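# Move the cardboard box from a floor tote to the counter

## Task

One of the three totes on the floor holds a cardboard box; lift it out and set it on the counter. When the scene ends, every other object must sit fully inside a tote that is upright, the utility cart must be standing upright, and the robot must be neither fallen nor tilted. Anything held in place only by the robot at the end counts as not done.

## Robot and tools

Robot: a Hello Robot Stretch 3 with one arm. It has a two-wheel base (0.33 m long, 0.34 m wide), a lift that runs up a mast, and a telescoping arm that reaches out to the robot's RIGHT side. The base can only drive straight or turn on the spot, never sideways, so to move the gripper forward you drive the base. Turns pivot about the point midway between the drive wheels, 0.05 m behind the front edge. With the arm retracted and the wrist folded, a turn sweeps a circle of radius 0.28 m. An unfolded, level gripper reaches outside that circle.

Frames: the base frame has its origin on the floor between the drive wheels, x forward, y left, z up. hand_pose is reported in this frame, at the point where the closed fingertips meet. With all wrist joints at zero, the hand's x axis points up, its y axis points back along the arm toward the mast, and its z axis points to the rear. The odometry frame is the base frame as it was at the start of the scene. base_odometry counts wheel turns only, so wheel slip shows up as travel. Heading is positive to the left.

execute_actions: the argument actions is a list holding either one action or none. An empty list only returns the state and images. An action may contain base, joints, or both, plus an optional contact_limits. All motions in it start together.
- base takes exactly one key. translate_m is a straight drive in metres relative to where the base currently is, -1 to 1, positive forward. rotate_rad is a turn on the spot in radians, -3.2 to 3.2, positive to the left (counter-clockwise seen from above). Both are offsets counted from the base pose given in the last reported state.
- joints is a single dict of absolute targets keyed by joint name: lift_m 0 to 1.1 (arm height on the mast); arm_m 0 to 0.52 (extension); wrist_yaw_rad -1.345 to 4.42 (0 points along the arm, positive swings toward the front, 3.0 folds the wrist over the base); wrist_pitch_rad -1.57 to 0.451 (0 is level, negative tips the fingertips down); wrist_roll_rad -2.911 to 2.911 (0 leaves the fingers side by side and level); gripper_m -0.089 to 0.179 (larger is wider; the real fingertip gap is about 0.007 m less than this value when nearly shut and 0.025 m less when wide open, and zero below 0.007); head_pan_rad -3.953 to 1.73 (0 faces forward, positive turns left, -1.57 looks along the arm); head_tilt_rad -1.53 to 0.419 (negative looks down).
- contact_limits accepts only arm_m, given as a motor effort percentage from 1 to 100. The arm stops with contact_stop once its effort reaches that value. Lower values are gentler, but set too low it stops immediately. The limit also caps how hard the arm holds until the next action.
- cameras lists head_camera, nav_camera, wrist_camera or all. If omitted or null you get every camera; [] gives none.
A joint or base you leave out of an action may keep pushing toward its old target. Any unknown key or out-of-range value causes the whole call to be refused. A single action lasts at most 15 s. If a result reports a stop, the remaining execute_actions, wait and finished_scene calls in that reply are skipped.

wait: seconds from 0 to 10. Nothing new is commanded; it returns the state and images.
zoom_image: camera plus region [x0,y0,x1,y1] in pixels of that camera's latest full image, measured from its top-left corner, at most 504x504.
finished_scene: scene (1 or 2). It ends the scene for good, and the result reports success and gives the next task.

Result lines: base_status and joint_status tell how each motion ended. done means reached (for the base, that the wheels turned the full amount, even if they slipped). off_target means the part came to rest short of its target and may still be pushing. contact_stop, time_out and torque_fault each drop the old target. After contact_stop the arm or lift goes slack until you command it again; a slack lift can sink under load or keep pressing. on_its_own reports things that were not commanded; there, 'held at' gives the held target, not the actual position. motor_effort is a percentage that is positive toward higher values, with the peak shown in brackets; readings are noisy and biased. An effort at rest outside its normal range means a load or a push. A positive wheel effort drives the robot forward. lidar_m gives 12 distances in 30-degree sectors, counter-clockwise starting straight ahead (4th left, 7th behind, 10th right), in a plane 0.17 m up, from 0.15 to 12 m; '-' means nothing was seen. The robot's own parts can hide sectors 5, 6, 9 and 10. wrist_depth_mm (45-1000) and head_depth_mm (280-4000; the head image arrives sideways) are 7x7 grids of median depth. base_tilt is given in degrees, forward and right positive, with a fixed bias of about 4 degrees. turned_by_wheels and turned_by_imu give the turn since the last result.

Speed: the base moves at full speed (0.30 m/s, 1.9 rad/s) only when stowed, meaning lift_m below 0.30, arm_m below 0.03 and wrist_yaw_rad above 2.54. Otherwise it is limited to 0.10 m/s and 0.63 rad/s.

Gripping: to grasp, command gripper_m smaller than the object's width. To release, command at least 0.02 more than the value at which the fingertips made contact. Neither the reading nor done confirms a grasp, so check the cameras. Squeezing too hard triggers a stall guard that weakens the grip.

Cautions: only fold or unfold the wrist with lift_m between 0.32 and 0.95, wrist_pitch_rad -0.4 and roll near 0. Once folded, the lift may go down to 0.25. With yaw below -0.4, keep pitch at -0.5 or lower. Pushing against something solid with the gripper more than about 0.45 m above the floor can tip the robot, and a second push after a contact_stop makes tipping more likely. Never drive while gripping or pushing something fixed. If you snag on something, undo the last move in small steps, pull the gripper free, and lower the lift to about 0.2 if the robot is still leaning. The wrist servos cut out for 10 s under sustained strain (torque_fault). Avoid drops, slams, hard hits and knocking over the totes or the cart. Loose objects may occasionally get nudged by the scene itself.

Each tool is called as name(argument=value, ...), one argument or row to a line, values as JSON.

## Session

execute_actions(
  actions=[],
)

Scene clock: 0.00 s.
base_odometry: x=+0.000 y=+0.000 heading=+0.000 (m, m, rad; odometry frame)
turned_by_wheels: +0.000 (rad since the last result)
turned_by_imu: +0.000 (rad since the last result)
base_tilt: forward=-0.4 right=-0.7 (deg)
lidar_m: 1.27 1.42 1.10 1.07 1.13 1.16 2.39 2.52 2.62 2.37 1.82 1.77
head_depth_mm: 1644 1648 1649 1657 1656 1563 1053 / 1657 1675 1670 1674 1672 1562 1052 / 1689 1686 1687 1692 1679 1691 1168 / 1706 1705 1709 1708 1703 1706 1704 / 1720 1713 1734 1733 1731 1737 1734 / 1742 1742 1748 1743 1752 1747 1757 / 1757 1768 1769 1763 1778 1767 1772
base_status: not commanded
joint_positions: lift_m=+0.434 arm_m=+0.002 wrist_yaw_rad=+3.027 wrist_pitch_rad=-0.561 wrist_roll_rad=+0.010 gripper_m=+0.037 head_pan_rad=+0.009 head_tilt_rad=-0.021
joint_status: not commanded
motor_effort: left_wheel=+1 right_wheel=+0 lift_m=+21 arm_m=+0 wrist_yaw_rad=+0 wrist_pitch_rad=+4 wrist_roll_rad=+0 gripper_m=-1 head_pan_rad=+1 head_tilt_rad=+3 (%)
hand_pose: x=+0.0021 y=+0.0560 z=+0.4164 quat_wxyz=(+0.236, +0.693, +0.156, +0.664) (m; base frame)
wrist_depth_mm: - - - - - - - / - - - - - - - / 955 931 - - - - - / 774 781 800 820 851 878 892 / 657 671 - 713 717 725 747 / 579 588 - 614 618 631 642 / 509 - - 536 545 554 560
pictures: head_camera (sideways: a quarter turn clockwise sets it upright), nav_camera (sideways: a quarter turn counterclockwise sets it upright), wrist_camera
camera_calibration (this result's frames):
head_camera: T_world_to_cam=[[-0.0132959, -0.00150353, -0.99991, 1.31677], [-0.0550521, 0.998483, -0.00076935, 0.00389603], [0.998395, 0.0550369, -0.0133585, -0.0264486], [0, 0, 0, 1]] pos_world=[0.0441283, -0.000454671, 1.3163]
nav_camera: T_world_to_cam=[[-0.0345878, -0.0587533, 0.997673, -1.2497], [0.0843377, -0.994881, -0.055665, 0.118008], [0.995837, 0.0822161, 0.0393659, -0.101713], [0, 0, 0, 1]] pos_world=[0.0481123, 0.0523427, 1.25736]
wrist_camera: T_world_to_cam=[[0.990853, -0.120342, 0.0610577, -0.0283856], [-0.0314726, -0.64607, -0.762629, 0.393676], [0.131224, 0.753732, -0.643947, 0.389039], [0, 0, 0, 1]] pos_world=[-0.0105352, -0.042305, 0.552482]
Images, in order (width x height): head_camera 896x504, nav_camera 672x504, wrist_camera 644x364.

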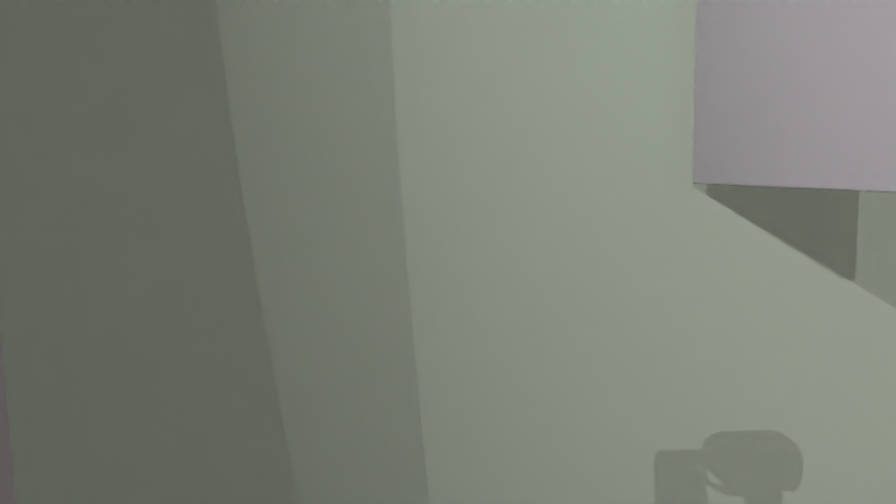

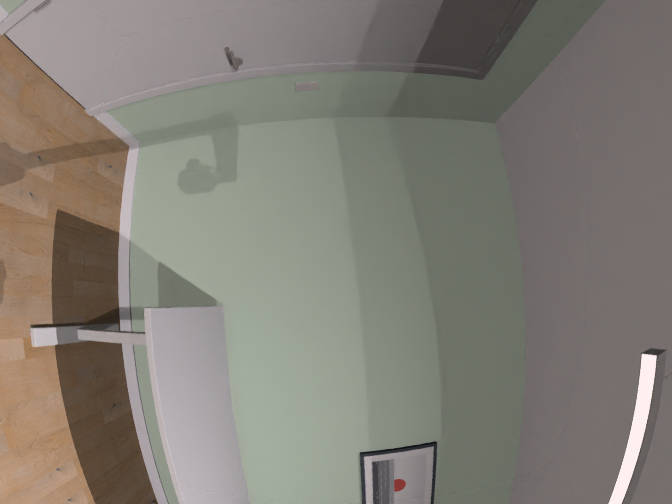

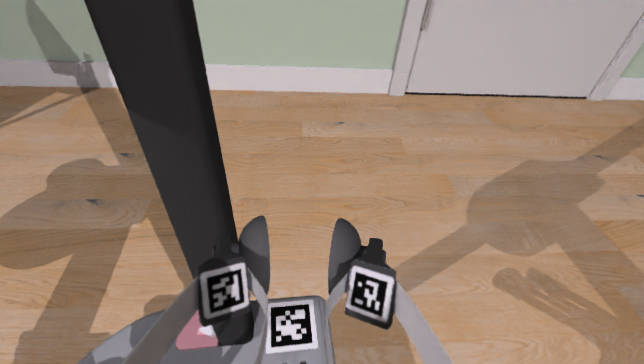

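execute_actions(
  actions=[
    {"joints": {"lift_m": 0.29, "wrist_pitch_rad": -0.4, "head_pan_rad": -2.2, "head_tilt_rad": -0.6}},
  ],
  cameras=["head_camera", "nav_camera"],
)

Scene clock: 2.60 s.
base_odometry: x=+0.000 y=+0.000 heading=+0.000 (m, m, rad; odometry frame)
turned_by_wheels: +0.000 (rad since the last result)
turned_by_imu: +0.000 (rad since the last result)
base_tilt: forward=-0.4 right=-0.7 (deg)
lidar_m: 1.27 1.42 1.10 1.07 1.13 1.16 2.39 2.53 2.62 2.38 1.82 1.77
head_depth_mm: 3287 3602 3239 2331 1819 1488 1261 / 3083 3410 3314 2341 1820 1493 1266 / 2906 3164 3360 2364 1833 1502 1274 / 2719 2993 3204 2382 1840 1515 1283 / 2541 2673 2851 2421 1869 1521 1285 / 2427 2600 2739 2446 1876 1534 1296 / 2312 2464 2620 2474 1891 1550 1307
base_status: not commanded
joint_positions: lift_m=+0.290 arm_m=+0.002 wrist_yaw_rad=+3.027 wrist_pitch_rad=-0.422 wrist_roll_rad=+0.010 gripper_m=+0.037 head_pan_rad=-2.193 head_tilt_rad=-0.593
joint_status: all done
motor_effort: left_wheel=+1(1) right_wheel=-1(0) lift_m=+14(20) arm_m=+0(0) wrist_yaw_rad=+0(0) wrist_pitch_rad=+8(9) wrist_roll_rad=+0(0) gripper_m=+0(0) head_pan_rad=-2(36) head_tilt_rad=-4(41) (%)
hand_pose: x=+0.0044 y=+0.0757 z=+0.3023 quat_wxyz=(+0.188, +0.702, +0.107, +0.678) (m; base frame)
wrist_depth_mm: 986 - - - - - - / - - - - - - - / 912 934 986 - - - - / 696 702 738 762 778 798 837 / 562 572 616 615 619 641 655 / 476 498 - - 529 529 542 / - - - 435 443 452 457
pictures: head_camera (sideways: a quarter turn clockwise sets it upright), nav_camera (sideways: a quarter turn counterclockwise sets it upright)
camera_calibration (this result's frames):
head_camera: T_world_to_cam=[[0.32057, 0.449517, -0.833768, 1.09774], [0.834466, -0.550535, 0.0240232, -0.0337983], [-0.44822, -0.703452, -0.551592, 0.68288], [0, 0, 0, 1]] pos_world=[-0.0176172, -0.0316846, 1.29274]
nav_camera: T_world_to_cam=[[-0.344724, -0.380572, 0.858097, -1.06538], [-0.828343, 0.55337, -0.0873473, 0.164768], [-0.441603, -0.74091, -0.506004, 0.616888], [0, 0, 0, 1]] pos_world=[0.0416415, -0.0395735, 1.24074]
Images, in order (width x height): head_camera 896x504, nav_camera 672x504.

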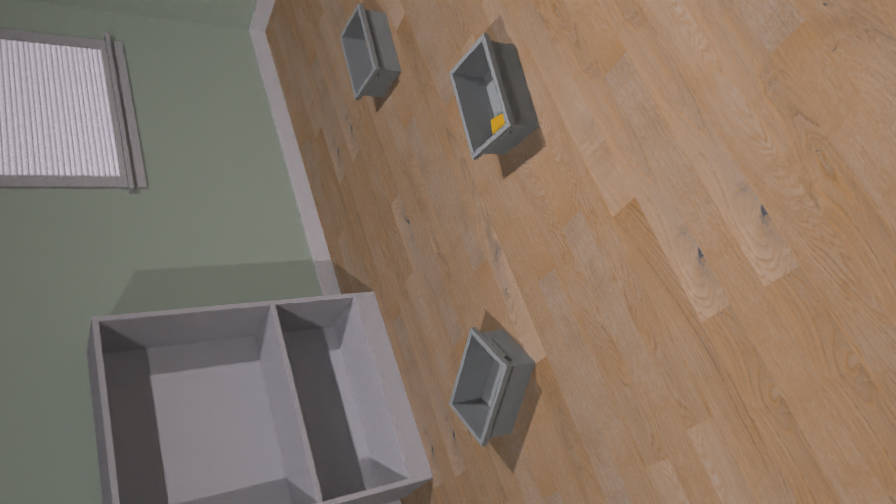

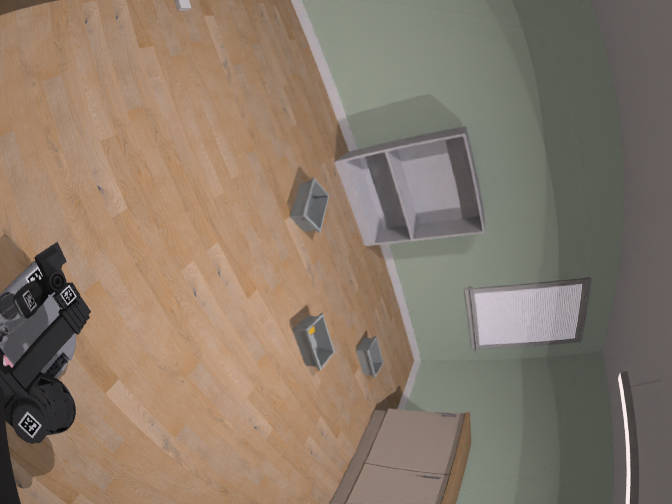

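zoom_image(
  camera="head_camera",
  region=[330, 0, 560, 180],
)

zoom_image(
  camera="head_camera",
  region=[430, 310, 570, 470],
)

Region (330, 0, 560, 180) of head_camera's 896x504 image, scaled by 2.191, with more detail than that image has; it fills the top 394 rows of this view, and the rest is white.

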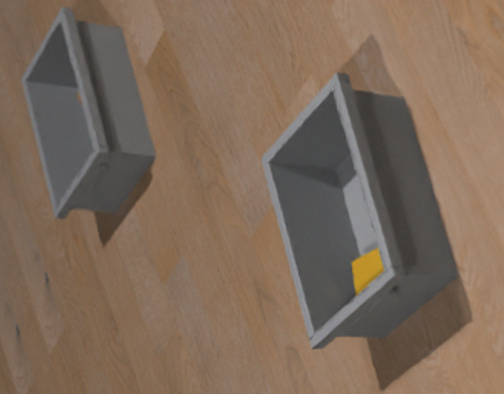

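Region (430, 310, 570, 470) of head_camera's 896x504 image, scaled by 3.150, with more detail than that image has; it fills the left 441 columns of this view, and the rest is white.

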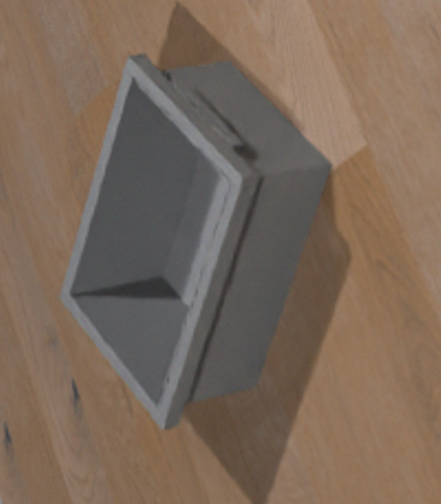

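execute_actions(
  actions=[
    {"base": {"rotate_rad": 0.45}, "joints": {"head_pan_rad": -2.9, "head_tilt_rad": -0.7}},
  ],
  cameras=["nav_camera"],
)

execute_actions(
  actions=[
    {"base": {"translate_m": -1.0}, "joints": {"head_pan_rad": -2.65, "head_tilt_rad": -0.8}},
  ],
  cameras=["head_camera", "nav_camera"],
)

Scene clock: 12.63 s.
base_odometry: x=+0.000 y=+0.000 heading=+0.450 (m, m, rad; odometry frame)
turned_by_wheels: +0.450 (rad since the last result)
turned_by_imu: +0.454 (rad since the last result)
base_tilt: forward=-0.4 right=-0.7 (deg)
lidar_m: 1.52 1.10 1.07 1.11 1.16 2.38 2.48 2.62 2.37 1.83 1.81 1.27
head_depth_mm: 2386 2554 2623 2017 1650 1392 1202 / 3166 3332 2648 2041 1659 1393 1203 / 3447 3656 2685 2053 1659 1407 1217 / 3426 3574 2694 2004 1680 1410 1224 / 3088 3338 2726 2091 1689 1422 1224 / 2821 3095 2805 2105 1700 1425 1230 / 2631 2830 2675 2129 1721 1441 1237
base_status: done
joint_positions: lift_m=+0.290 arm_m=+0.002 wrist_yaw_rad=+3.027 wrist_pitch_rad=-0.421 wrist_roll_rad=+0.010 gripper_m=+0.037 head_pan_rad=-2.893 head_tilt_rad=-0.692
joint_status: all done
motor_effort: left_wheel=-2(10) right_wheel=+2(8) lift_m=+14(14) arm_m=+0(1) wrist_yaw_rad=+1(1) wrist_pitch_rad=+7(7) wrist_roll_rad=+0(1) gripper_m=+0(0) head_pan_rad=-2(34) head_tilt_rad=-4(16) (%)
hand_pose: x=+0.0044 y=+0.0758 z=+0.3024 quat_wxyz=(+0.188, +0.702, +0.107, +0.678) (m; base frame)
wrist_depth_mm: - - - - 984 913 823 / - - - - - 981 882 / 922 930 991 - - - 941 / 698 708 738 750 775 802 831 / 572 573 623 617 623 638 653 / 478 498 - - 521 529 535 / - - - 438 444 452 461
pictures: nav_camera (sideways: a quarter turn counterclockwise sets it upright)
camera_calibration (this result's frames):
nav_camera: T_world_to_cam=[[-0.588787, -0.0892254, 0.803348, -0.992509], [-0.268378, 0.959084, -0.0901764, 0.165024], [-0.762432, -0.268696, -0.588642, 0.726361], [0, 0, 0, 1]] pos_world=[0.0137129, -0.0516582, 1.23978]
Images, in order (width x height): nav_camera 672x504.

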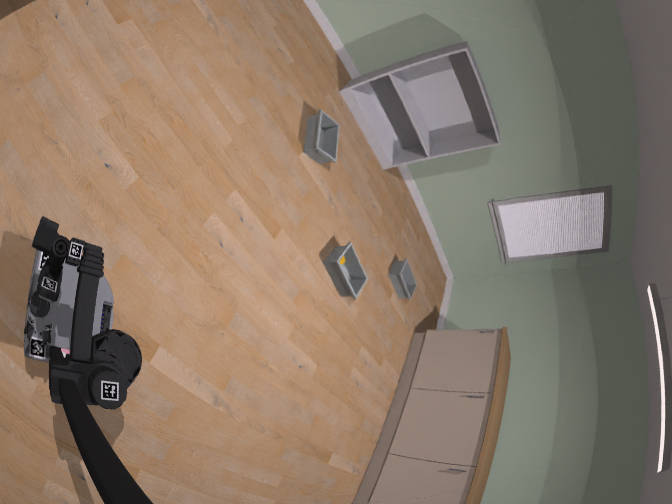

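Scene clock: 17.57 s.
base_odometry: x=-0.901 y=-0.435 heading=+0.450 (m, m, rad; odometry frame)
turned_by_wheels: +0.000 (rad since the last result)
turned_by_imu: -0.007 (rad since the last result)
base_tilt: forward=-0.4 right=-0.7 (deg)
lidar_m: 2.24 1.63 0.92 0.94 1.59 1.52 1.57 2.30 1.90 1.93 2.29 2.17
head_depth_mm: 2507 2668 2227 1800 1514 1312 1156 / 2660 2844 2222 1826 1528 1320 1164 / 2500 2753 2266 1829 1537 1320 1167 / 2338 2617 2319 1847 1496 1334 1173 / 2204 2461 2320 1873 1482 1319 1179 / 2084 2305 2344 1870 1575 1350 1184 / 1966 2178 2291 1895 1592 1359 1192
base_status: done
joint_positions: lift_m=+0.290 arm_m=+0.002 wrist_yaw_rad=+3.027 wrist_pitch_rad=-0.421 wrist_roll_rad=+0.010 gripper_m=+0.037 head_pan_rad=-2.657 head_tilt_rad=-0.791
joint_status: all done
motor_effort: left_wheel=-1(14) right_wheel=+2(4) lift_m=+14(15) arm_m=-1(0) wrist_yaw_rad=+0(0) wrist_pitch_rad=+7(7) wrist_roll_rad=+0(1) gripper_m=+0(0) head_pan_rad=+3(20) head_tilt_rad=-6(19) (%)
hand_pose: x=+0.0044 y=+0.0758 z=+0.3025 quat_wxyz=(+0.188, +0.702, +0.107, +0.678) (m; base frame)
wrist_depth_mm: - - - - - - - / - - - - - - - / 901 925 962 - - - - / 692 703 749 762 793 809 830 / 566 576 628 623 622 644 658 / 478 507 - - 523 533 534 / - - - 440 442 453 459
pictures: head_camera (sideways: a quarter turn clockwise sets it upright), nav_camera (sideways: a quarter turn counterclockwise sets it upright)
camera_calibration (this result's frames):
head_camera: T_world_to_cam=[[0.623699, 0.329847, -0.708661, 0.932812], [0.494741, -0.86848, 0.0311904, -0.0410498], [-0.60517, -0.370057, -0.704859, 0.883212], [0, 0, 0, 1]] pos_world=[-0.026991, -0.0164975, 1.28487]
nav_camera: T_world_to_cam=[[-0.619391, -0.260001, 0.74078, -0.910766], [-0.47706, 0.87403, -0.0921169, 0.168811], [-0.623513, -0.410453, -0.665402, 0.825366], [0, 0, 0, 1]] pos_world=[0.0310392, -0.0455721, 1.23943]
Images, in order (width x height): head_camera 896x504, nav_camera 672x504.

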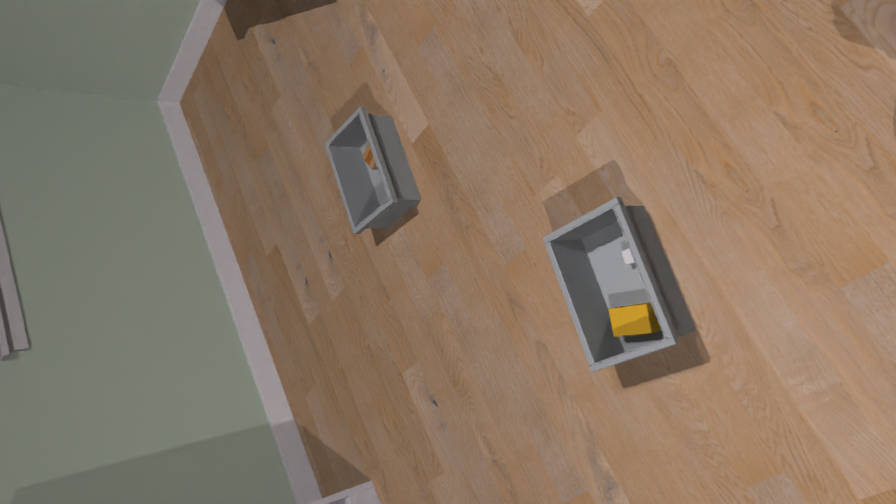

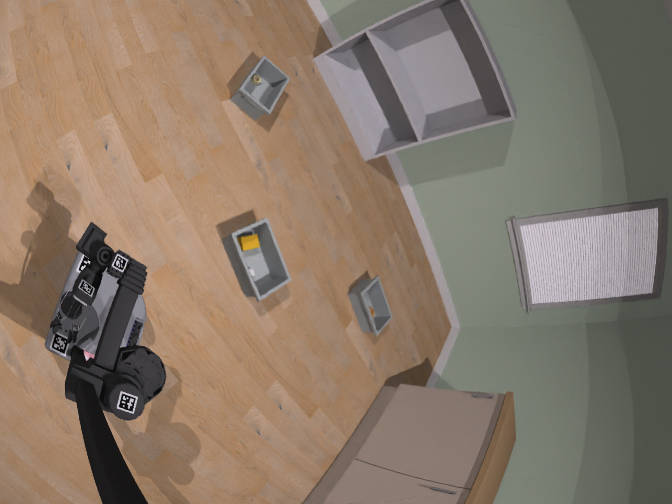

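execute_actions(
  actions=[
    {"base": {"rotate_rad": 0.08}},
  ],
  cameras=[],
)

execute_actions(
  actions=[
    {"base": {"translate_m": -1.0}, "joints": {"head_pan_rad": -2.3, "head_tilt_rad": -1.1}},
  ],
  cameras=["head_camera", "nav_camera"],
)

Scene clock: 24.03 s.
base_odometry: x=-0.901 y=-0.435 heading=+0.530 (m, m, rad; odometry frame)
turned_by_wheels: +0.080 (rad since the last result)
turned_by_imu: +0.080 (rad since the last result)
base_tilt: forward=-0.4 right=-0.7 (deg)
lidar_m: 2.06 1.59 0.92 0.98 1.55 1.53 1.62 2.25 1.90 2.32 2.29 2.17
head_depth_mm: 2619 2795 2222 1808 1522 1310 1153 / 2498 2747 2248 1821 1529 1319 1162 / 2351 2635 2274 1832 1512 1324 1169 / 2224 2524 2293 1846 1481 1315 1173 / 2124 2380 2328 1867 1560 1339 1177 / 2032 2253 2339 1879 1568 1350 1186 / 1943 2087 2142 1907 1581 1359 1191
base_status: done
joint_positions: lift_m=+0.290 arm_m=+0.002 wrist_yaw_rad=+3.027 wrist_pitch_rad=-0.421 wrist_roll_rad=+0.010 gripper_m=+0.037 head_pan_rad=-2.657 head_tilt_rad=-0.791
joint_status: not commanded
motor_effort: left_wheel=-2(10) right_wheel=+2(7) lift_m=+14(14) arm_m=-1(0) wrist_yaw_rad=+0(0) wrist_pitch_rad=+7(8) wrist_roll_rad=+0(1) gripper_m=+0(0) head_pan_rad=+4(3) head_tilt_rad=-5(5) (%)
hand_pose: x=+0.0044 y=+0.0758 z=+0.3025 quat_wxyz=(+0.188, +0.702, +0.107, +0.678) (m; base frame)
wrist_depth_mm: - - - - - - - / - - - - - - - / 899 928 968 996 - - - / 705 713 747 755 792 802 832 / 565 580 621 621 621 645 658 / 479 500 - - 524 531 539 / - - - 441 443 453 462
pictures: none
No camera images: the call's "cameras" was empty. Leave "cameras" out to get every camera's image.

Scene clock: 28.97 s.
base_odometry: x=-1.764 y=-0.940 heading=+0.530 (m, m, rad; odometry frame)
turned_by_wheels: +0.000 (rad since the last result)
turned_by_imu: -0.007 (rad since the last result)
base_tilt: forward=-0.4 right=-0.7 (deg)
lidar_m: 2.83 1.56 1.56 0.93 0.71 0.70 0.74 1.70 1.66 1.44 2.47 2.98
head_depth_mm: 1801 1798 1596 1435 1295 1220 - / 1773 1804 1604 1412 1303 1229 - / 1741 1831 1615 1387 1313 - - / 1705 1844 1627 1398 1320 - 1090 / 1679 1822 1640 1466 1329 1234 1120 / 1641 1838 1657 1483 1338 1223 1129 / 1604 1821 1668 1490 1348 1231 1120
base_status: done
joint_positions: lift_m=+0.290 arm_m=+0.002 wrist_yaw_rad=+3.027 wrist_pitch_rad=-0.421 wrist_roll_rad=+0.010 gripper_m=+0.037 head_pan_rad=-2.307 head_tilt_rad=-1.087
joint_status: all done
motor_effort: left_wheel=-1(13) right_wheel=+2(4) lift_m=+14(14) arm_m=-1(0) wrist_yaw_rad=+0(0) wrist_pitch_rad=+7(7) wrist_roll_rad=+0(0) gripper_m=+0(0) head_pan_rad=+3(24) head_tilt_rad=-7(32) (%)
hand_pose: x=+0.0044 y=+0.0758 z=+0.3025 quat_wxyz=(+0.188, +0.702, +0.107, +0.678) (m; base frame)
wrist_depth_mm: 584 - 992 - - - - / 609 - - - - - - / 672 781 993 990 - - - / 669 710 750 770 790 806 835 / 569 586 629 624 625 637 645 / 479 503 - - 523 533 541 / - - - 437 445 451 460
pictures: head_camera (sideways: a quarter turn clockwise sets it upright), nav_camera (sideways: a quarter turn counterclockwise sets it upright)
camera_calibration (this result's frames):
head_camera: T_world_to_cam=[[0.590831, 0.65433, -0.471985, 0.624658], [0.755643, -0.653789, 0.0395426, -0.0535012], [-0.282705, -0.380016, -0.880719, 1.10989], [0, 0, 0, 1]] pos_world=[-0.014869, -0.0219368, 1.27444]
nav_camera: T_world_to_cam=[[-0.618106, -0.595364, 0.51331, -0.614391], [-0.729539, 0.677655, -0.0924994, 0.170813], [-0.292777, -0.431654, -0.853204, 1.06755], [0, 0, 0, 1]] pos_world=[0.0574106, -0.0207257, 1.24201]
Images, in order (width x height): head_camera 896x504, nav_camera 672x504.

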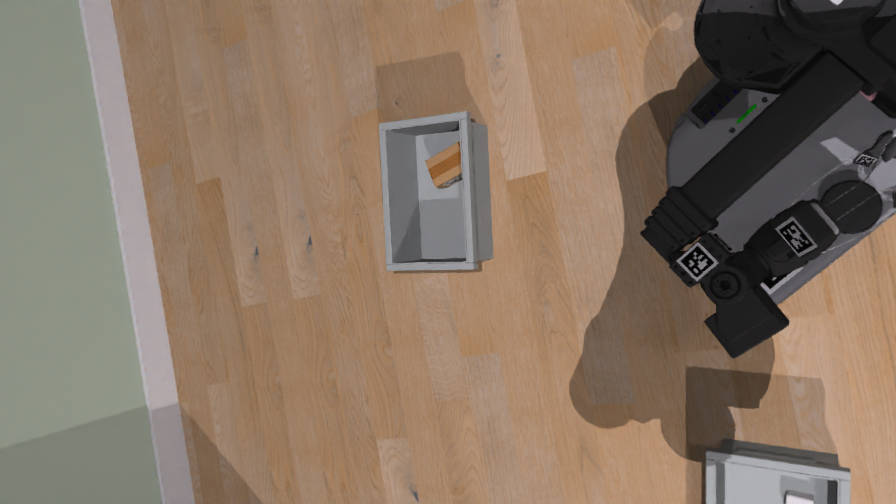

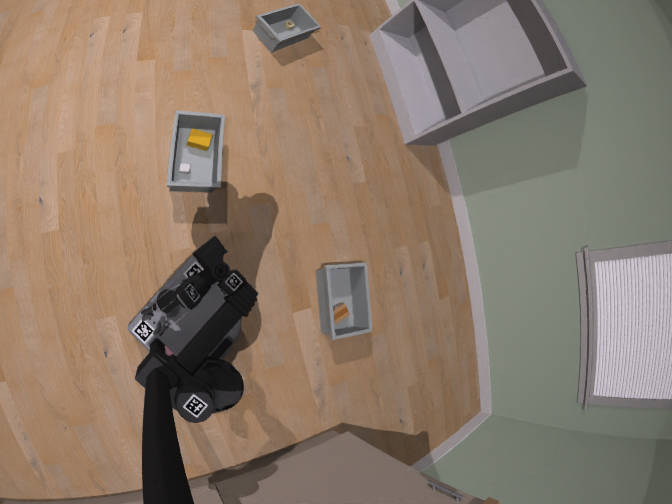

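zoom_image(
  camera="head_camera",
  region=[370, 100, 510, 280],
)

Region (370, 100, 510, 280) of head_camera's 896x504 image, scaled by 2.800, with more detail than that image has.

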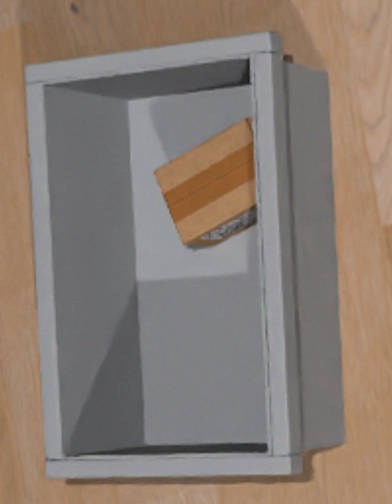

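execute_actions(
  actions=[
    {"base": {"translate_m": -0.2}, "joints": {"lift_m": 0.4, "arm_m": 0.08}},
  ],
  cameras=[],
)

execute_actions(
  actions=[
    {"base": {"rotate_rad": -0.61}, "joints": {"arm_m": 0.4, "wrist_yaw_rad": 0.32, "wrist_pitch_rad": -1.57, "gripper_m": 0.1, "head_pan_rad": -1.5, "head_tilt_rad": -1.1}},
  ],
  cameras=["head_camera", "wrist_camera"],
)

Scene clock: 38.50 s.
base_odometry: x=-1.936 y=-1.041 heading=+0.530 (m, m, rad; odometry frame)
turned_by_wheels: +0.000 (rad since the last result)
turned_by_imu: -0.002 (rad since the last result)
base_tilt: forward=-0.4 right=-0.7 (deg)
lidar_m: 2.97 1.69 2.20 0.71 0.54 0.53 0.56 1.59 1.55 1.42 1.93 3.33
head_depth_mm: 1685 1791 1588 1428 1298 1220 - / 1652 1806 1608 1440 1304 1222 - / 1621 1790 1620 1447 1307 - - / 1593 1790 1623 1413 1318 1221 1095 / 1566 1785 1639 1432 1335 1194 1124 / 1526 1772 1650 1481 1335 1207 1125 / 1506 1767 1663 1489 1347 1227 1132
base_status: done
joint_positions: lift_m=+0.400 arm_m=+0.080 wrist_yaw_rad=+3.027 wrist_pitch_rad=-0.421 wrist_roll_rad=+0.010 gripper_m=+0.037 head_pan_rad=-2.307 head_tilt_rad=-1.087
joint_status: all done
motor_effort: left_wheel=-1(12) right_wheel=+1(4) lift_m=+28(31) arm_m=+3(3) wrist_yaw_rad=+0(0) wrist_pitch_rad=+7(7) wrist_roll_rad=+1(0) gripper_m=+0(0) head_pan_rad=+3(3) head_tilt_rad=-7(7) (%)
hand_pose: x=+0.0044 y=-0.0022 z=+0.4115 quat_wxyz=(+0.188, +0.702, +0.107, +0.678) (m; base frame)
wrist_depth_mm: 480 565 870 - - - - / 498 602 952 - - - - / 519 650 - - - - - / 547 773 945 955 992 - - / 622 731 763 791 798 819 820 / 599 623 - 666 656 679 695 / 523 - - 553 560 567 584
pictures: none
No camera images: the call's "cameras" was empty. Leave "cameras" out to get every camera's image.

Scene clock: 42.07 s.
base_odometry: x=-1.936 y=-1.041 heading=-0.080 (m, m, rad; odometry frame)
turned_by_wheels: -0.610 (rad since the last result)
turned_by_imu: -0.617 (rad since the last result)
base_tilt: forward=-0.4 right=-0.7 (deg)
lidar_m: 3.57 3.22 1.71 1.69 0.77 0.55 0.53 0.55 1.56 1.55 1.43 1.93
head_depth_mm: 1566 1758 1591 1421 1296 1190 1111 / 1569 1761 1629 1418 1290 1215 - / 1584 1767 1640 1387 1299 1218 - / 1574 1772 1633 1422 1305 1207 1116 / 1571 1792 1641 1470 1316 1224 1120 / 1584 1807 1643 1478 1338 1225 1123 / 1578 1805 1666 1487 1346 1228 1135
base_status: done
joint_positions: lift_m=+0.400 arm_m=+0.400 wrist_yaw_rad=+0.321 wrist_pitch_rad=-1.547 wrist_roll_rad=+0.010 gripper_m=+0.100 head_pan_rad=-1.507 head_tilt_rad=-1.087
joint_status: all done
joint sent to its limit — the command would take wrist_pitch_rad past its lower limit, so that joint was sent only as far as its limit.
motor_effort: left_wheel=+3(10) right_wheel=-2(6) lift_m=+29(29) arm_m=+3(4) wrist_yaw_rad=-1(4) wrist_pitch_rad=-2(8) wrist_roll_rad=+0(0) gripper_m=+0(78) head_pan_rad=+4(35) head_tilt_rad=-7(7) (%)
hand_pose: x=-0.0273 y=-0.5278 z=+0.2815 quat_wxyz=(+0.576, +0.566, -0.423, -0.410) (m; base frame)
wrist_depth_mm: 396 347 385 334 416 423 430 / 407 343 411 415 350 432 439 / 416 344 424 423 420 442 450 / 427 429 371 428 451 455 460 / 436 438 450 360 456 467 473 / 444 452 461 464 474 480 488 / 462 467 472 480 491 493 505
pictures: head_camera (sideways: a quarter turn clockwise sets it upright), wrist_camera
camera_calibration (this result's frames):
head_camera: T_world_to_cam=[[-0.0575383, 0.87983, -0.471793, 0.628363], [0.995483, 0.0863084, 0.0395475, -0.0549706], [0.0755148, -0.467387, -0.880822, 1.10784], [0, 0, 0, 1]] pos_world=[0.00721924, -0.0303201, 1.27444]
wrist_camera: T_world_to_cam=[[-0.932206, -0.359791, 0.0392757, -0.233979], [-0.353315, 0.92818, 0.116833, 0.487174], [-0.0784904, 0.0950359, -0.992375, 0.490793], [0, 0, 0, 1]] pos_world=[-0.00746792, -0.583012, 0.439322]
Images, in order (width x height): head_camera 896x504, wrist_camera 644x364.

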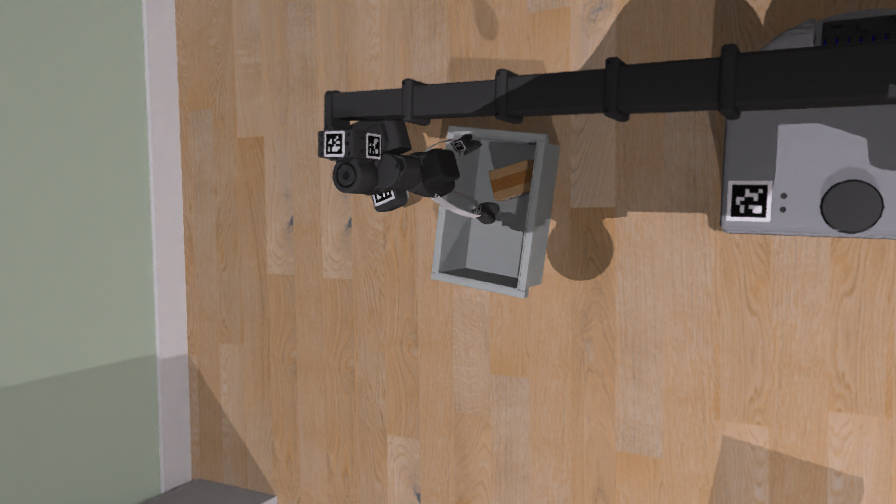

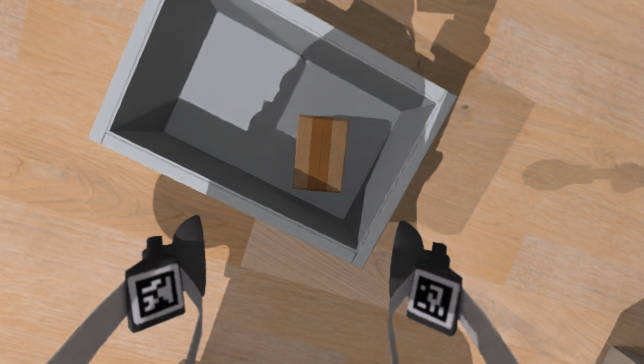

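execute_actions(
  actions=[
    {"joints": {"arm_m": 0.44, "lift_m": 0.26, "wrist_yaw_rad": 0.29}},
  ],
  cameras=["wrist_camera"],
)

Scene clock: 47.07 s.
base_odometry: x=-1.936 y=-1.041 heading=-0.080 (m, m, rad; odometry frame)
turned_by_wheels: +0.000 (rad since the last result)
turned_by_imu: +0.000 (rad since the last result)
base_tilt: forward=-0.4 right=-0.7 (deg)
lidar_m: 3.56 3.21 1.71 1.69 0.77 0.55 0.53 0.55 1.56 1.55 1.42 1.93
head_depth_mm: 1561 1761 1593 1431 1300 1189 - / 1568 1769 1602 1413 1300 1215 - / 1569 1765 1613 1381 1296 1220 - / 1568 1777 1624 1417 1299 1213 1117 / 1576 1786 1632 1466 1326 1217 1117 / 1581 1796 1650 1478 1346 1223 1125 / 1576 1792 1669 1488 1348 1230 1133
base_status: not commanded
joint_positions: lift_m=+0.260 arm_m=+0.440 wrist_yaw_rad=+0.292 wrist_pitch_rad=-1.547 wrist_roll_rad=+0.010 gripper_m=+0.100 head_pan_rad=-1.507 head_tilt_rad=-1.087
joint_status: all done
motor_effort: left_wheel=+3(4) right_wheel=-2(2) lift_m=+14(26) arm_m=+3(3) wrist_yaw_rad=-3(3) wrist_pitch_rad=-2(2) wrist_roll_rad=+0(1) gripper_m=+0(0) head_pan_rad=+3(3) head_tilt_rad=-7(7) (%)
hand_pose: x=-0.0268 y=-0.5675 z=+0.1424 quat_wxyz=(+0.570, +0.560, -0.431, -0.419) (m; base frame)
wrist_depth_mm: 198 260 224 167 283 286 292 / 215 275 277 252 173 291 296 / 232 281 287 289 267 180 306 / 246 287 291 246 280 201 314 / 202 243 297 252 245 317 320 / 184 185 239 284 247 326 330 / 308 317 192 222 213 335 341
pictures: wrist_camera
camera_calibration (this result's frames):
wrist_camera: T_world_to_cam=[[-0.942338, -0.332352, 0.0392491, -0.227071], [-0.325956, 0.938068, 0.117396, 0.546691], [-0.0758351, 0.0978333, -0.992309, 0.358263], [0, 0, 0, 1]] pos_world=[-0.00861192, -0.623351, 0.300241]
Images, in order (width x height): wrist_camera 644x364.

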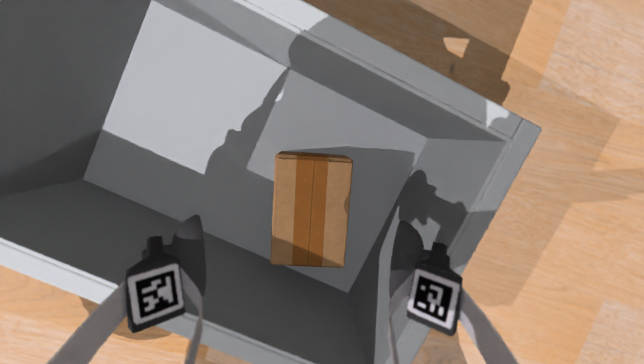

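execute_actions(
  actions=[
    {"base": {"translate_m": -0.006}, "joints": {"lift_m": 0.143, "gripper_m": 0.105}},
  ],
  cameras=["wrist_camera"],
)

Scene clock: 51.93 s.
base_odometry: x=-1.942 y=-1.041 heading=-0.080 (m, m, rad; odometry frame)
turned_by_wheels: +0.000 (rad since the last result)
turned_by_imu: +0.000 (rad since the last result)
base_tilt: forward=-0.4 right=-0.7 (deg)
lidar_m: 3.59 3.21 1.71 1.69 0.76 0.55 0.52 0.54 1.55 1.55 1.43 1.93
head_depth_mm: 1569 1761 1595 1426 1299 1187 1123 / 1570 1769 1599 1441 1317 1207 - / 1579 1765 1620 1492 1299 1217 - / 1566 1774 1624 1413 1307 1210 1120 / 1573 1784 1639 1462 1332 1216 1121 / 1574 1799 1647 1487 1337 1227 1127 / 1581 1794 1662 1489 1345 1229 1137
base_status: done
joint_positions: lift_m=+0.143 arm_m=+0.440 wrist_yaw_rad=+0.292 wrist_pitch_rad=-1.547 wrist_roll_rad=+0.010 gripper_m=+0.105 head_pan_rad=-1.507 head_tilt_rad=-1.087
joint_status: all done
motor_effort: left_wheel=+3(7) right_wheel=-2(7) lift_m=+14(13) arm_m=+3(3) wrist_yaw_rad=-2(2) wrist_pitch_rad=-1(1) wrist_roll_rad=+0(1) gripper_m=+0(33) head_pan_rad=+3(4) head_tilt_rad=-8(8) (%)
hand_pose: x=-0.0268 y=-0.5675 z=+0.0255 quat_wxyz=(+0.570, +0.560, -0.431, -0.419) (m; base frame)
wrist_depth_mm: 159 160 162 135 97 76 62 / 162 164 166 169 146 102 79 / 166 168 170 173 175 150 106 / 171 172 173 128 180 155 109 / 174 176 130 130 183 139 101 / 163 - 133 133 188 125 94 / - 152 136 137 174 112 88
pictures: wrist_camera
camera_calibration (this result's frames):
wrist_camera: T_world_to_cam=[[-0.942339, -0.332352, 0.0392491, -0.22248], [-0.325956, 0.938068, 0.117396, 0.560427], [-0.075835, 0.0978333, -0.992309, 0.242168], [0, 0, 0, 1]] pos_world=[-0.00861193, -0.623352, 0.183246]
Images, in order (width x height): wrist_camera 644x364.

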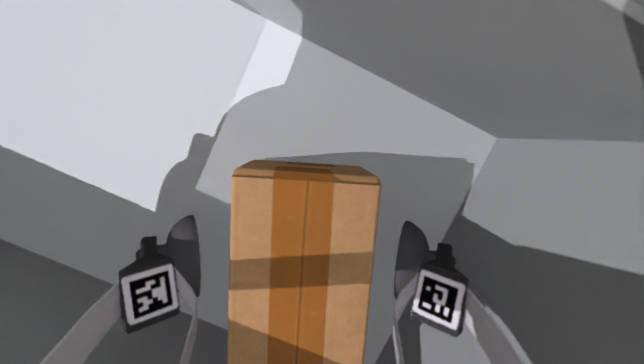

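execute_actions(
  actions=[
    {"joints": {"gripper_m": 0.02}},
  ],
  cameras=["wrist_camera"],
)

execute_actions(
  actions=[
    {"joints": {"lift_m": 0.3}},
  ],
  cameras=["wrist_camera"],
)

Scene clock: 53.77 s.
base_odometry: x=-1.942 y=-1.041 heading=-0.080 (m, m, rad; odometry frame)
turned_by_wheels: +0.000 (rad since the last result)
turned_by_imu: +0.000 (rad since the last result)
base_tilt: forward=-0.4 right=-0.8 (deg)
lidar_m: 3.59 3.21 1.71 1.69 0.76 0.55 0.52 0.54 1.55 1.55 1.43 1.93
head_depth_mm: 1563 1760 1588 1430 1300 1188 1122 / 1566 1758 1603 1438 1321 1207 - / 1570 1757 1614 1476 1298 1217 - / 1567 1768 1622 1420 1305 1210 1117 / 1573 1791 1634 1467 1325 1214 1123 / 1581 1799 1646 1479 1340 1228 1124 / 1579 1801 1660 1488 1339 1227 1130
base_status: not commanded
joint_positions: lift_m=+0.143 arm_m=+0.440 wrist_yaw_rad=+0.292 wrist_pitch_rad=-1.547 wrist_roll_rad=+0.010 gripper_m=+0.021 head_pan_rad=-1.507 head_tilt_rad=-1.087
joint_status: all done
motor_effort: left_wheel=+4(3) right_wheel=-2(2) lift_m=+14(15) arm_m=+3(3) wrist_yaw_rad=-3(2) wrist_pitch_rad=-1(1) wrist_roll_rad=+0(0) gripper_m=-19(90) head_pan_rad=+3(3) head_tilt_rad=-6(8) (%)
hand_pose: x=-0.0268 y=-0.5675 z=+0.0254 quat_wxyz=(+0.570, +0.560, -0.431, -0.419) (m; base frame)
wrist_depth_mm: 158 160 162 136 98 76 62 / 162 164 166 168 146 102 79 / 167 168 171 173 175 150 105 / 170 172 172 125 180 155 109 / 174 177 125 126 183 140 101 / 163 179 128 129 166 127 94 / 138 155 133 133 179 115 88
pictures: wrist_camera
camera_calibration (this result's frames):
wrist_camera: T_world_to_cam=[[-0.942339, -0.332351, 0.0392491, -0.222479], [-0.325955, 0.938068, 0.117396, 0.56043], [-0.075835, 0.0978334, -0.992309, 0.242152], [0, 0, 0, 1]] pos_world=[-0.00861195, -0.623353, 0.183229]
Images, in order (width x height): wrist_camera 644x364.

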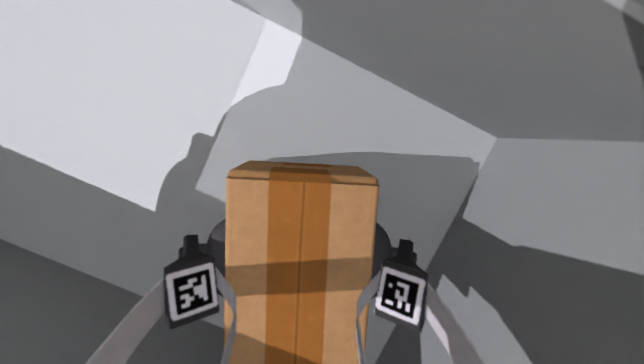

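Scene clock: 56.03 s.
base_odometry: x=-1.942 y=-1.041 heading=-0.080 (m, m, rad; odometry frame)
turned_by_wheels: +0.000 (rad since the last result)
turned_by_imu: +0.000 (rad since the last result)
base_tilt: forward=-0.5 right=-0.7 (deg)
lidar_m: 3.56 3.20 1.71 1.70 0.77 0.55 0.52 0.54 1.55 0.51 1.43 1.93
head_depth_mm: 1563 1758 1589 1428 1301 1188 1119 / 1569 1763 1617 1415 1293 1214 - / 1564 1773 1632 1311 1293 1217 - / 1575 1774 1626 1413 1301 1213 1119 / 1579 1794 1641 1473 1327 1216 1120 / 1580 1788 1656 1483 1334 1218 1130 / 1581 1799 1666 1492 1343 1228 1134
base_status: not commanded
joint_positions: lift_m=+0.299 arm_m=+0.440 wrist_yaw_rad=+0.292 wrist_pitch_rad=-1.547 wrist_roll_rad=+0.010 gripper_m=+0.021 head_pan_rad=-1.507 head_tilt_rad=-1.087
joint_status: all done
motor_effort: left_wheel=+3(4) right_wheel=-2(2) lift_m=+30(31) arm_m=+3(3) wrist_yaw_rad=-2(3) wrist_pitch_rad=-2(2) wrist_roll_rad=+1(0) gripper_m=-19(19) head_pan_rad=+2(4) head_tilt_rad=-8(7) (%)
hand_pose: x=-0.0268 y=-0.5675 z=+0.1815 quat_wxyz=(+0.570, +0.560, -0.431, -0.419) (m; base frame)
wrist_depth_mm: 205 268 226 314 321 325 329 / 220 308 316 249 325 331 339 / 239 317 323 330 265 339 346 / 251 326 327 125 256 350 356 / 217 243 125 126 250 357 364 / 341 348 128 129 364 370 376 / 352 357 133 133 373 381 386
pictures: wrist_camera
camera_calibration (this result's frames):
wrist_camera: T_world_to_cam=[[-0.942339, -0.332351, 0.0392491, -0.228603], [-0.325955, 0.938068, 0.117396, 0.542114], [-0.075835, 0.0978335, -0.992309, 0.396977], [0, 0, 0, 1]] pos_world=[-0.00861194, -0.623354, 0.339254]
Images, in order (width x height): wrist_camera 644x364.

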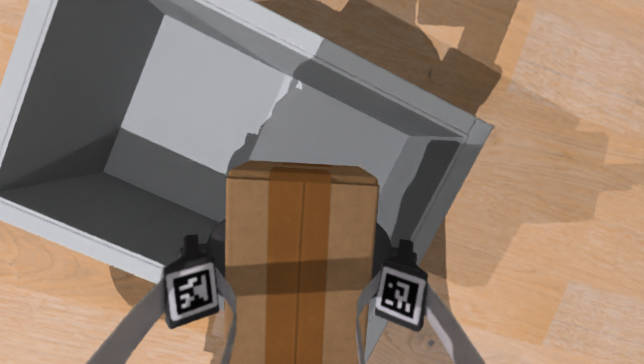

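execute_actions(
  actions=[
    {"base": {"rotate_rad": -0.55}, "joints": {"lift_m": 1.1, "head_pan_rad": -2.1, "head_tilt_rad": -0.6}},
  ],
)

Scene clock: 68.60 s.
base_odometry: x=-1.942 y=-1.041 heading=-0.630 (m, m, rad; odometry frame)
turned_by_wheels: -0.550 (rad since the last result)
turned_by_imu: -0.557 (rad since the last result)
base_tilt: forward=-0.4 right=-0.8 (deg)
lidar_m: 1.93 3.15 3.29 1.71 1.70 0.78 0.56 0.52 0.54 1.52 1.55 1.43
head_depth_mm: - 1066 927 673 639 729 848 / - 1126 938 679 682 785 925 / - 1154 953 686 733 854 1020 / - 1208 1305 717 793 936 1195 / - 1271 1429 763 911 1468 1273 / 1255 1351 1528 1758 1858 1522 1289 / 1320 1433 1631 1831 1870 1531 1292
base_status: done
joint_positions: lift_m=+1.099 arm_m=+0.440 wrist_yaw_rad=+0.292 wrist_pitch_rad=-1.547 wrist_roll_rad=+0.010 gripper_m=+0.021 head_pan_rad=-2.093 head_tilt_rad=-0.606
joint_status: all done
motor_effort: left_wheel=+3(12) right_wheel=-2(9) lift_m=+29(31) arm_m=+3(3) wrist_yaw_rad=-2(2) wrist_pitch_rad=-1(1) wrist_roll_rad=+1(0) gripper_m=-18(19) head_pan_rad=-3(30) head_tilt_rad=+4(37) (%)
hand_pose: x=-0.0268 y=-0.5675 z=+0.9815 quat_wxyz=(+0.570, +0.560, -0.431, -0.419) (m; base frame)
wrist_depth_mm: - - - - - - 805 / - - - - - - 841 / - - - - - 650 432 / - - - 125 584 345 244 / - - 125 126 597 339 244 / - - 128 129 586 368 252 / - - 133 133 - 386 258
pictures: head_camera (sideways: a quarter turn clockwise sets it upright), nav_camera (sideways: a quarter turn counterclockwise sets it upright), wrist_camera
camera_calibration (this result's frames):
head_camera: T_world_to_cam=[[0.279797, 0.488935, -0.82623, 1.08816], [0.884989, -0.464965, 0.024545, -0.0347854], [-0.372167, -0.738072, -0.562798, 0.696996], [0, 0, 0, 1]] pos_world=[-0.0142798, -0.033779, 1.29219]
nav_camera: T_world_to_cam=[[-0.310864, -0.423027, 0.851124, -1.0565], [-0.878752, 0.469136, -0.087784, 0.165642], [-0.362158, -0.775216, -0.517573, 0.631457], [0, 0, 0, 1]] pos_world=[0.0458193, -0.0351193, 1.24057]
wrist_camera: T_world_to_cam=[[-0.942341, -0.332346, 0.039249, -0.260008], [-0.32595, 0.93807, 0.117396, 0.448222], [-0.0758343, 0.0978338, -0.992309, 1.19083], [0, 0, 0, 1]] pos_world=[-0.00861228, -0.623379, 1.13926]
Images, in order (width x height): head_camera 896x504, nav_camera 672x504, wrist_camera 644x364.

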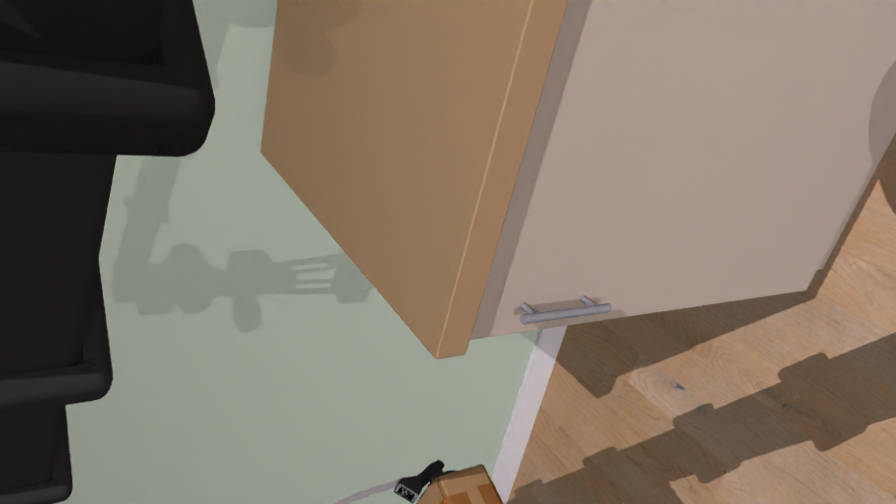

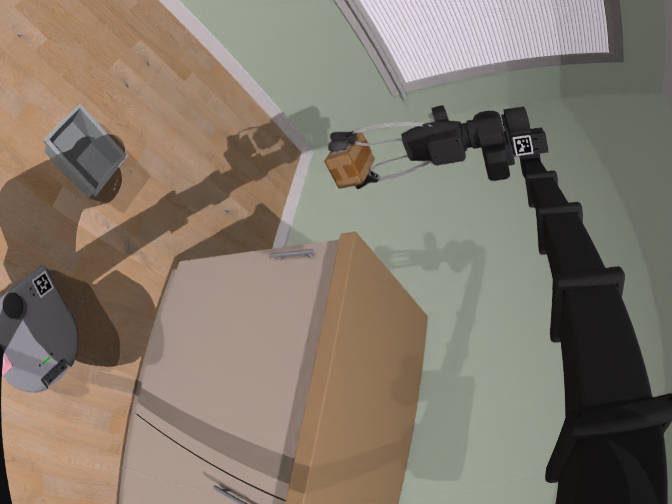

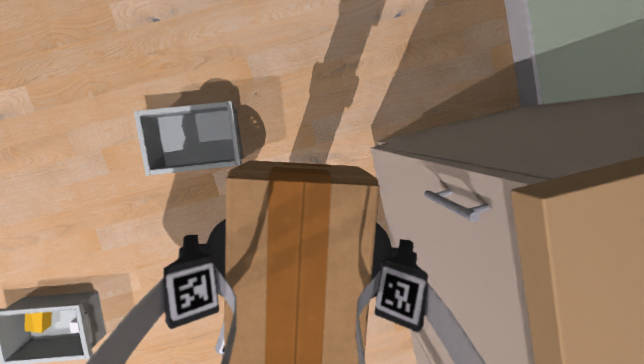

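execute_actions(
  actions=[
    {"base": {"rotate_rad": -0.85}, "joints": {"arm_m": 0.518, "head_pan_rad": -1.45, "head_tilt_rad": -0.55}},
  ],
  cameras=["head_camera", "wrist_camera"],
)

Scene clock: 72.17 s.
base_odometry: x=-1.942 y=-1.041 heading=-1.480 (m, m, rad; odometry frame)
turned_by_wheels: -0.850 (rad since the last result)
turned_by_imu: -0.860 (rad since the last result)
base_tilt: forward=-0.4 right=-0.7 (deg)
lidar_m: 1.55 1.43 2.57 3.12 2.77 1.70 1.33 0.65 0.53 0.52 0.57 1.56
head_depth_mm: - 1009 1049 731 600 679 783 / 936 - 1000 637 626 710 820 / 973 1056 1087 730 632 741 863 / 998 1090 1103 753 674 774 911 / 1020 1117 1188 762 703 814 963 / 1046 1154 1274 768 734 857 1239 / 1079 1187 1318 1437 1673 1583 1331
base_status: done
joint_positions: lift_m=+1.099 arm_m=+0.518 wrist_yaw_rad=+0.292 wrist_pitch_rad=-1.547 wrist_roll_rad=+0.010 gripper_m=+0.021 head_pan_rad=-1.457 head_tilt_rad=-0.557
joint_status: all done
motor_effort: left_wheel=+3(11) right_wheel=-2(9) lift_m=+29(29) arm_m=+3(3) wrist_yaw_rad=-2(2) wrist_pitch_rad=-2(1) wrist_roll_rad=+1(0) gripper_m=-18(19) head_pan_rad=+3(30) head_tilt_rad=+5(12) (%)
hand_pose: x=-0.0268 y=-0.6455 z=+0.9815 quat_wxyz=(+0.570, +0.560, -0.431, -0.419) (m; base frame)
wrist_depth_mm: 204 206 209 211 213 217 219 / 207 210 213 216 219 222 226 / 213 215 219 221 224 227 230 / 218 221 221 125 230 234 237 / 224 227 125 127 236 239 244 / - 232 128 129 244 246 250 / - - 133 133 249 254 257
pictures: head_camera (sideways: a quarter turn clockwise sets it upright), wrist_camera
camera_calibration (this result's frames):
head_camera: T_world_to_cam=[[-0.0606421, 0.518481, -0.852936, 1.12506], [0.988002, 0.152777, 0.0226246, -0.0329152], [0.142039, -0.84133, -0.521525, 0.640161], [0, 0, 0, 1]] pos_world=[0.00981803, -0.0397047, 1.2942]
wrist_camera: T_world_to_cam=[[-0.942531, -0.331806, 0.0392487, -0.285573], [-0.325413, 0.938256, 0.117396, 0.521514], [-0.0757781, 0.0978773, -0.992309, 1.19849], [0, 0, 0, 1]] pos_world=[-0.0086346, -0.701374, 1.13926]
Images, in order (width x height): head_camera 896x504, wrist_camera 644x364.

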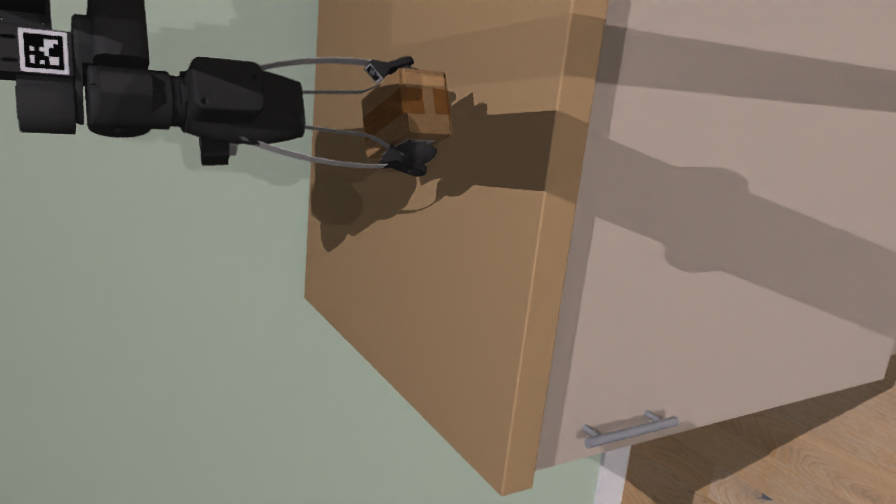

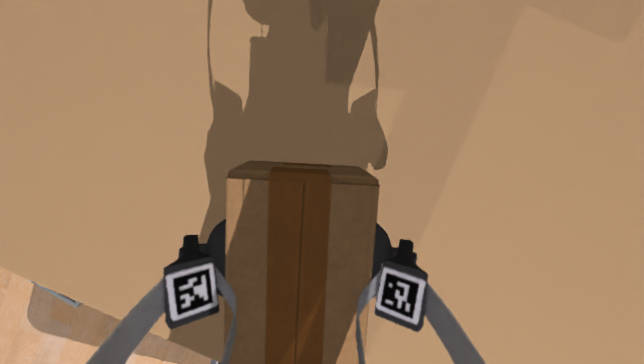

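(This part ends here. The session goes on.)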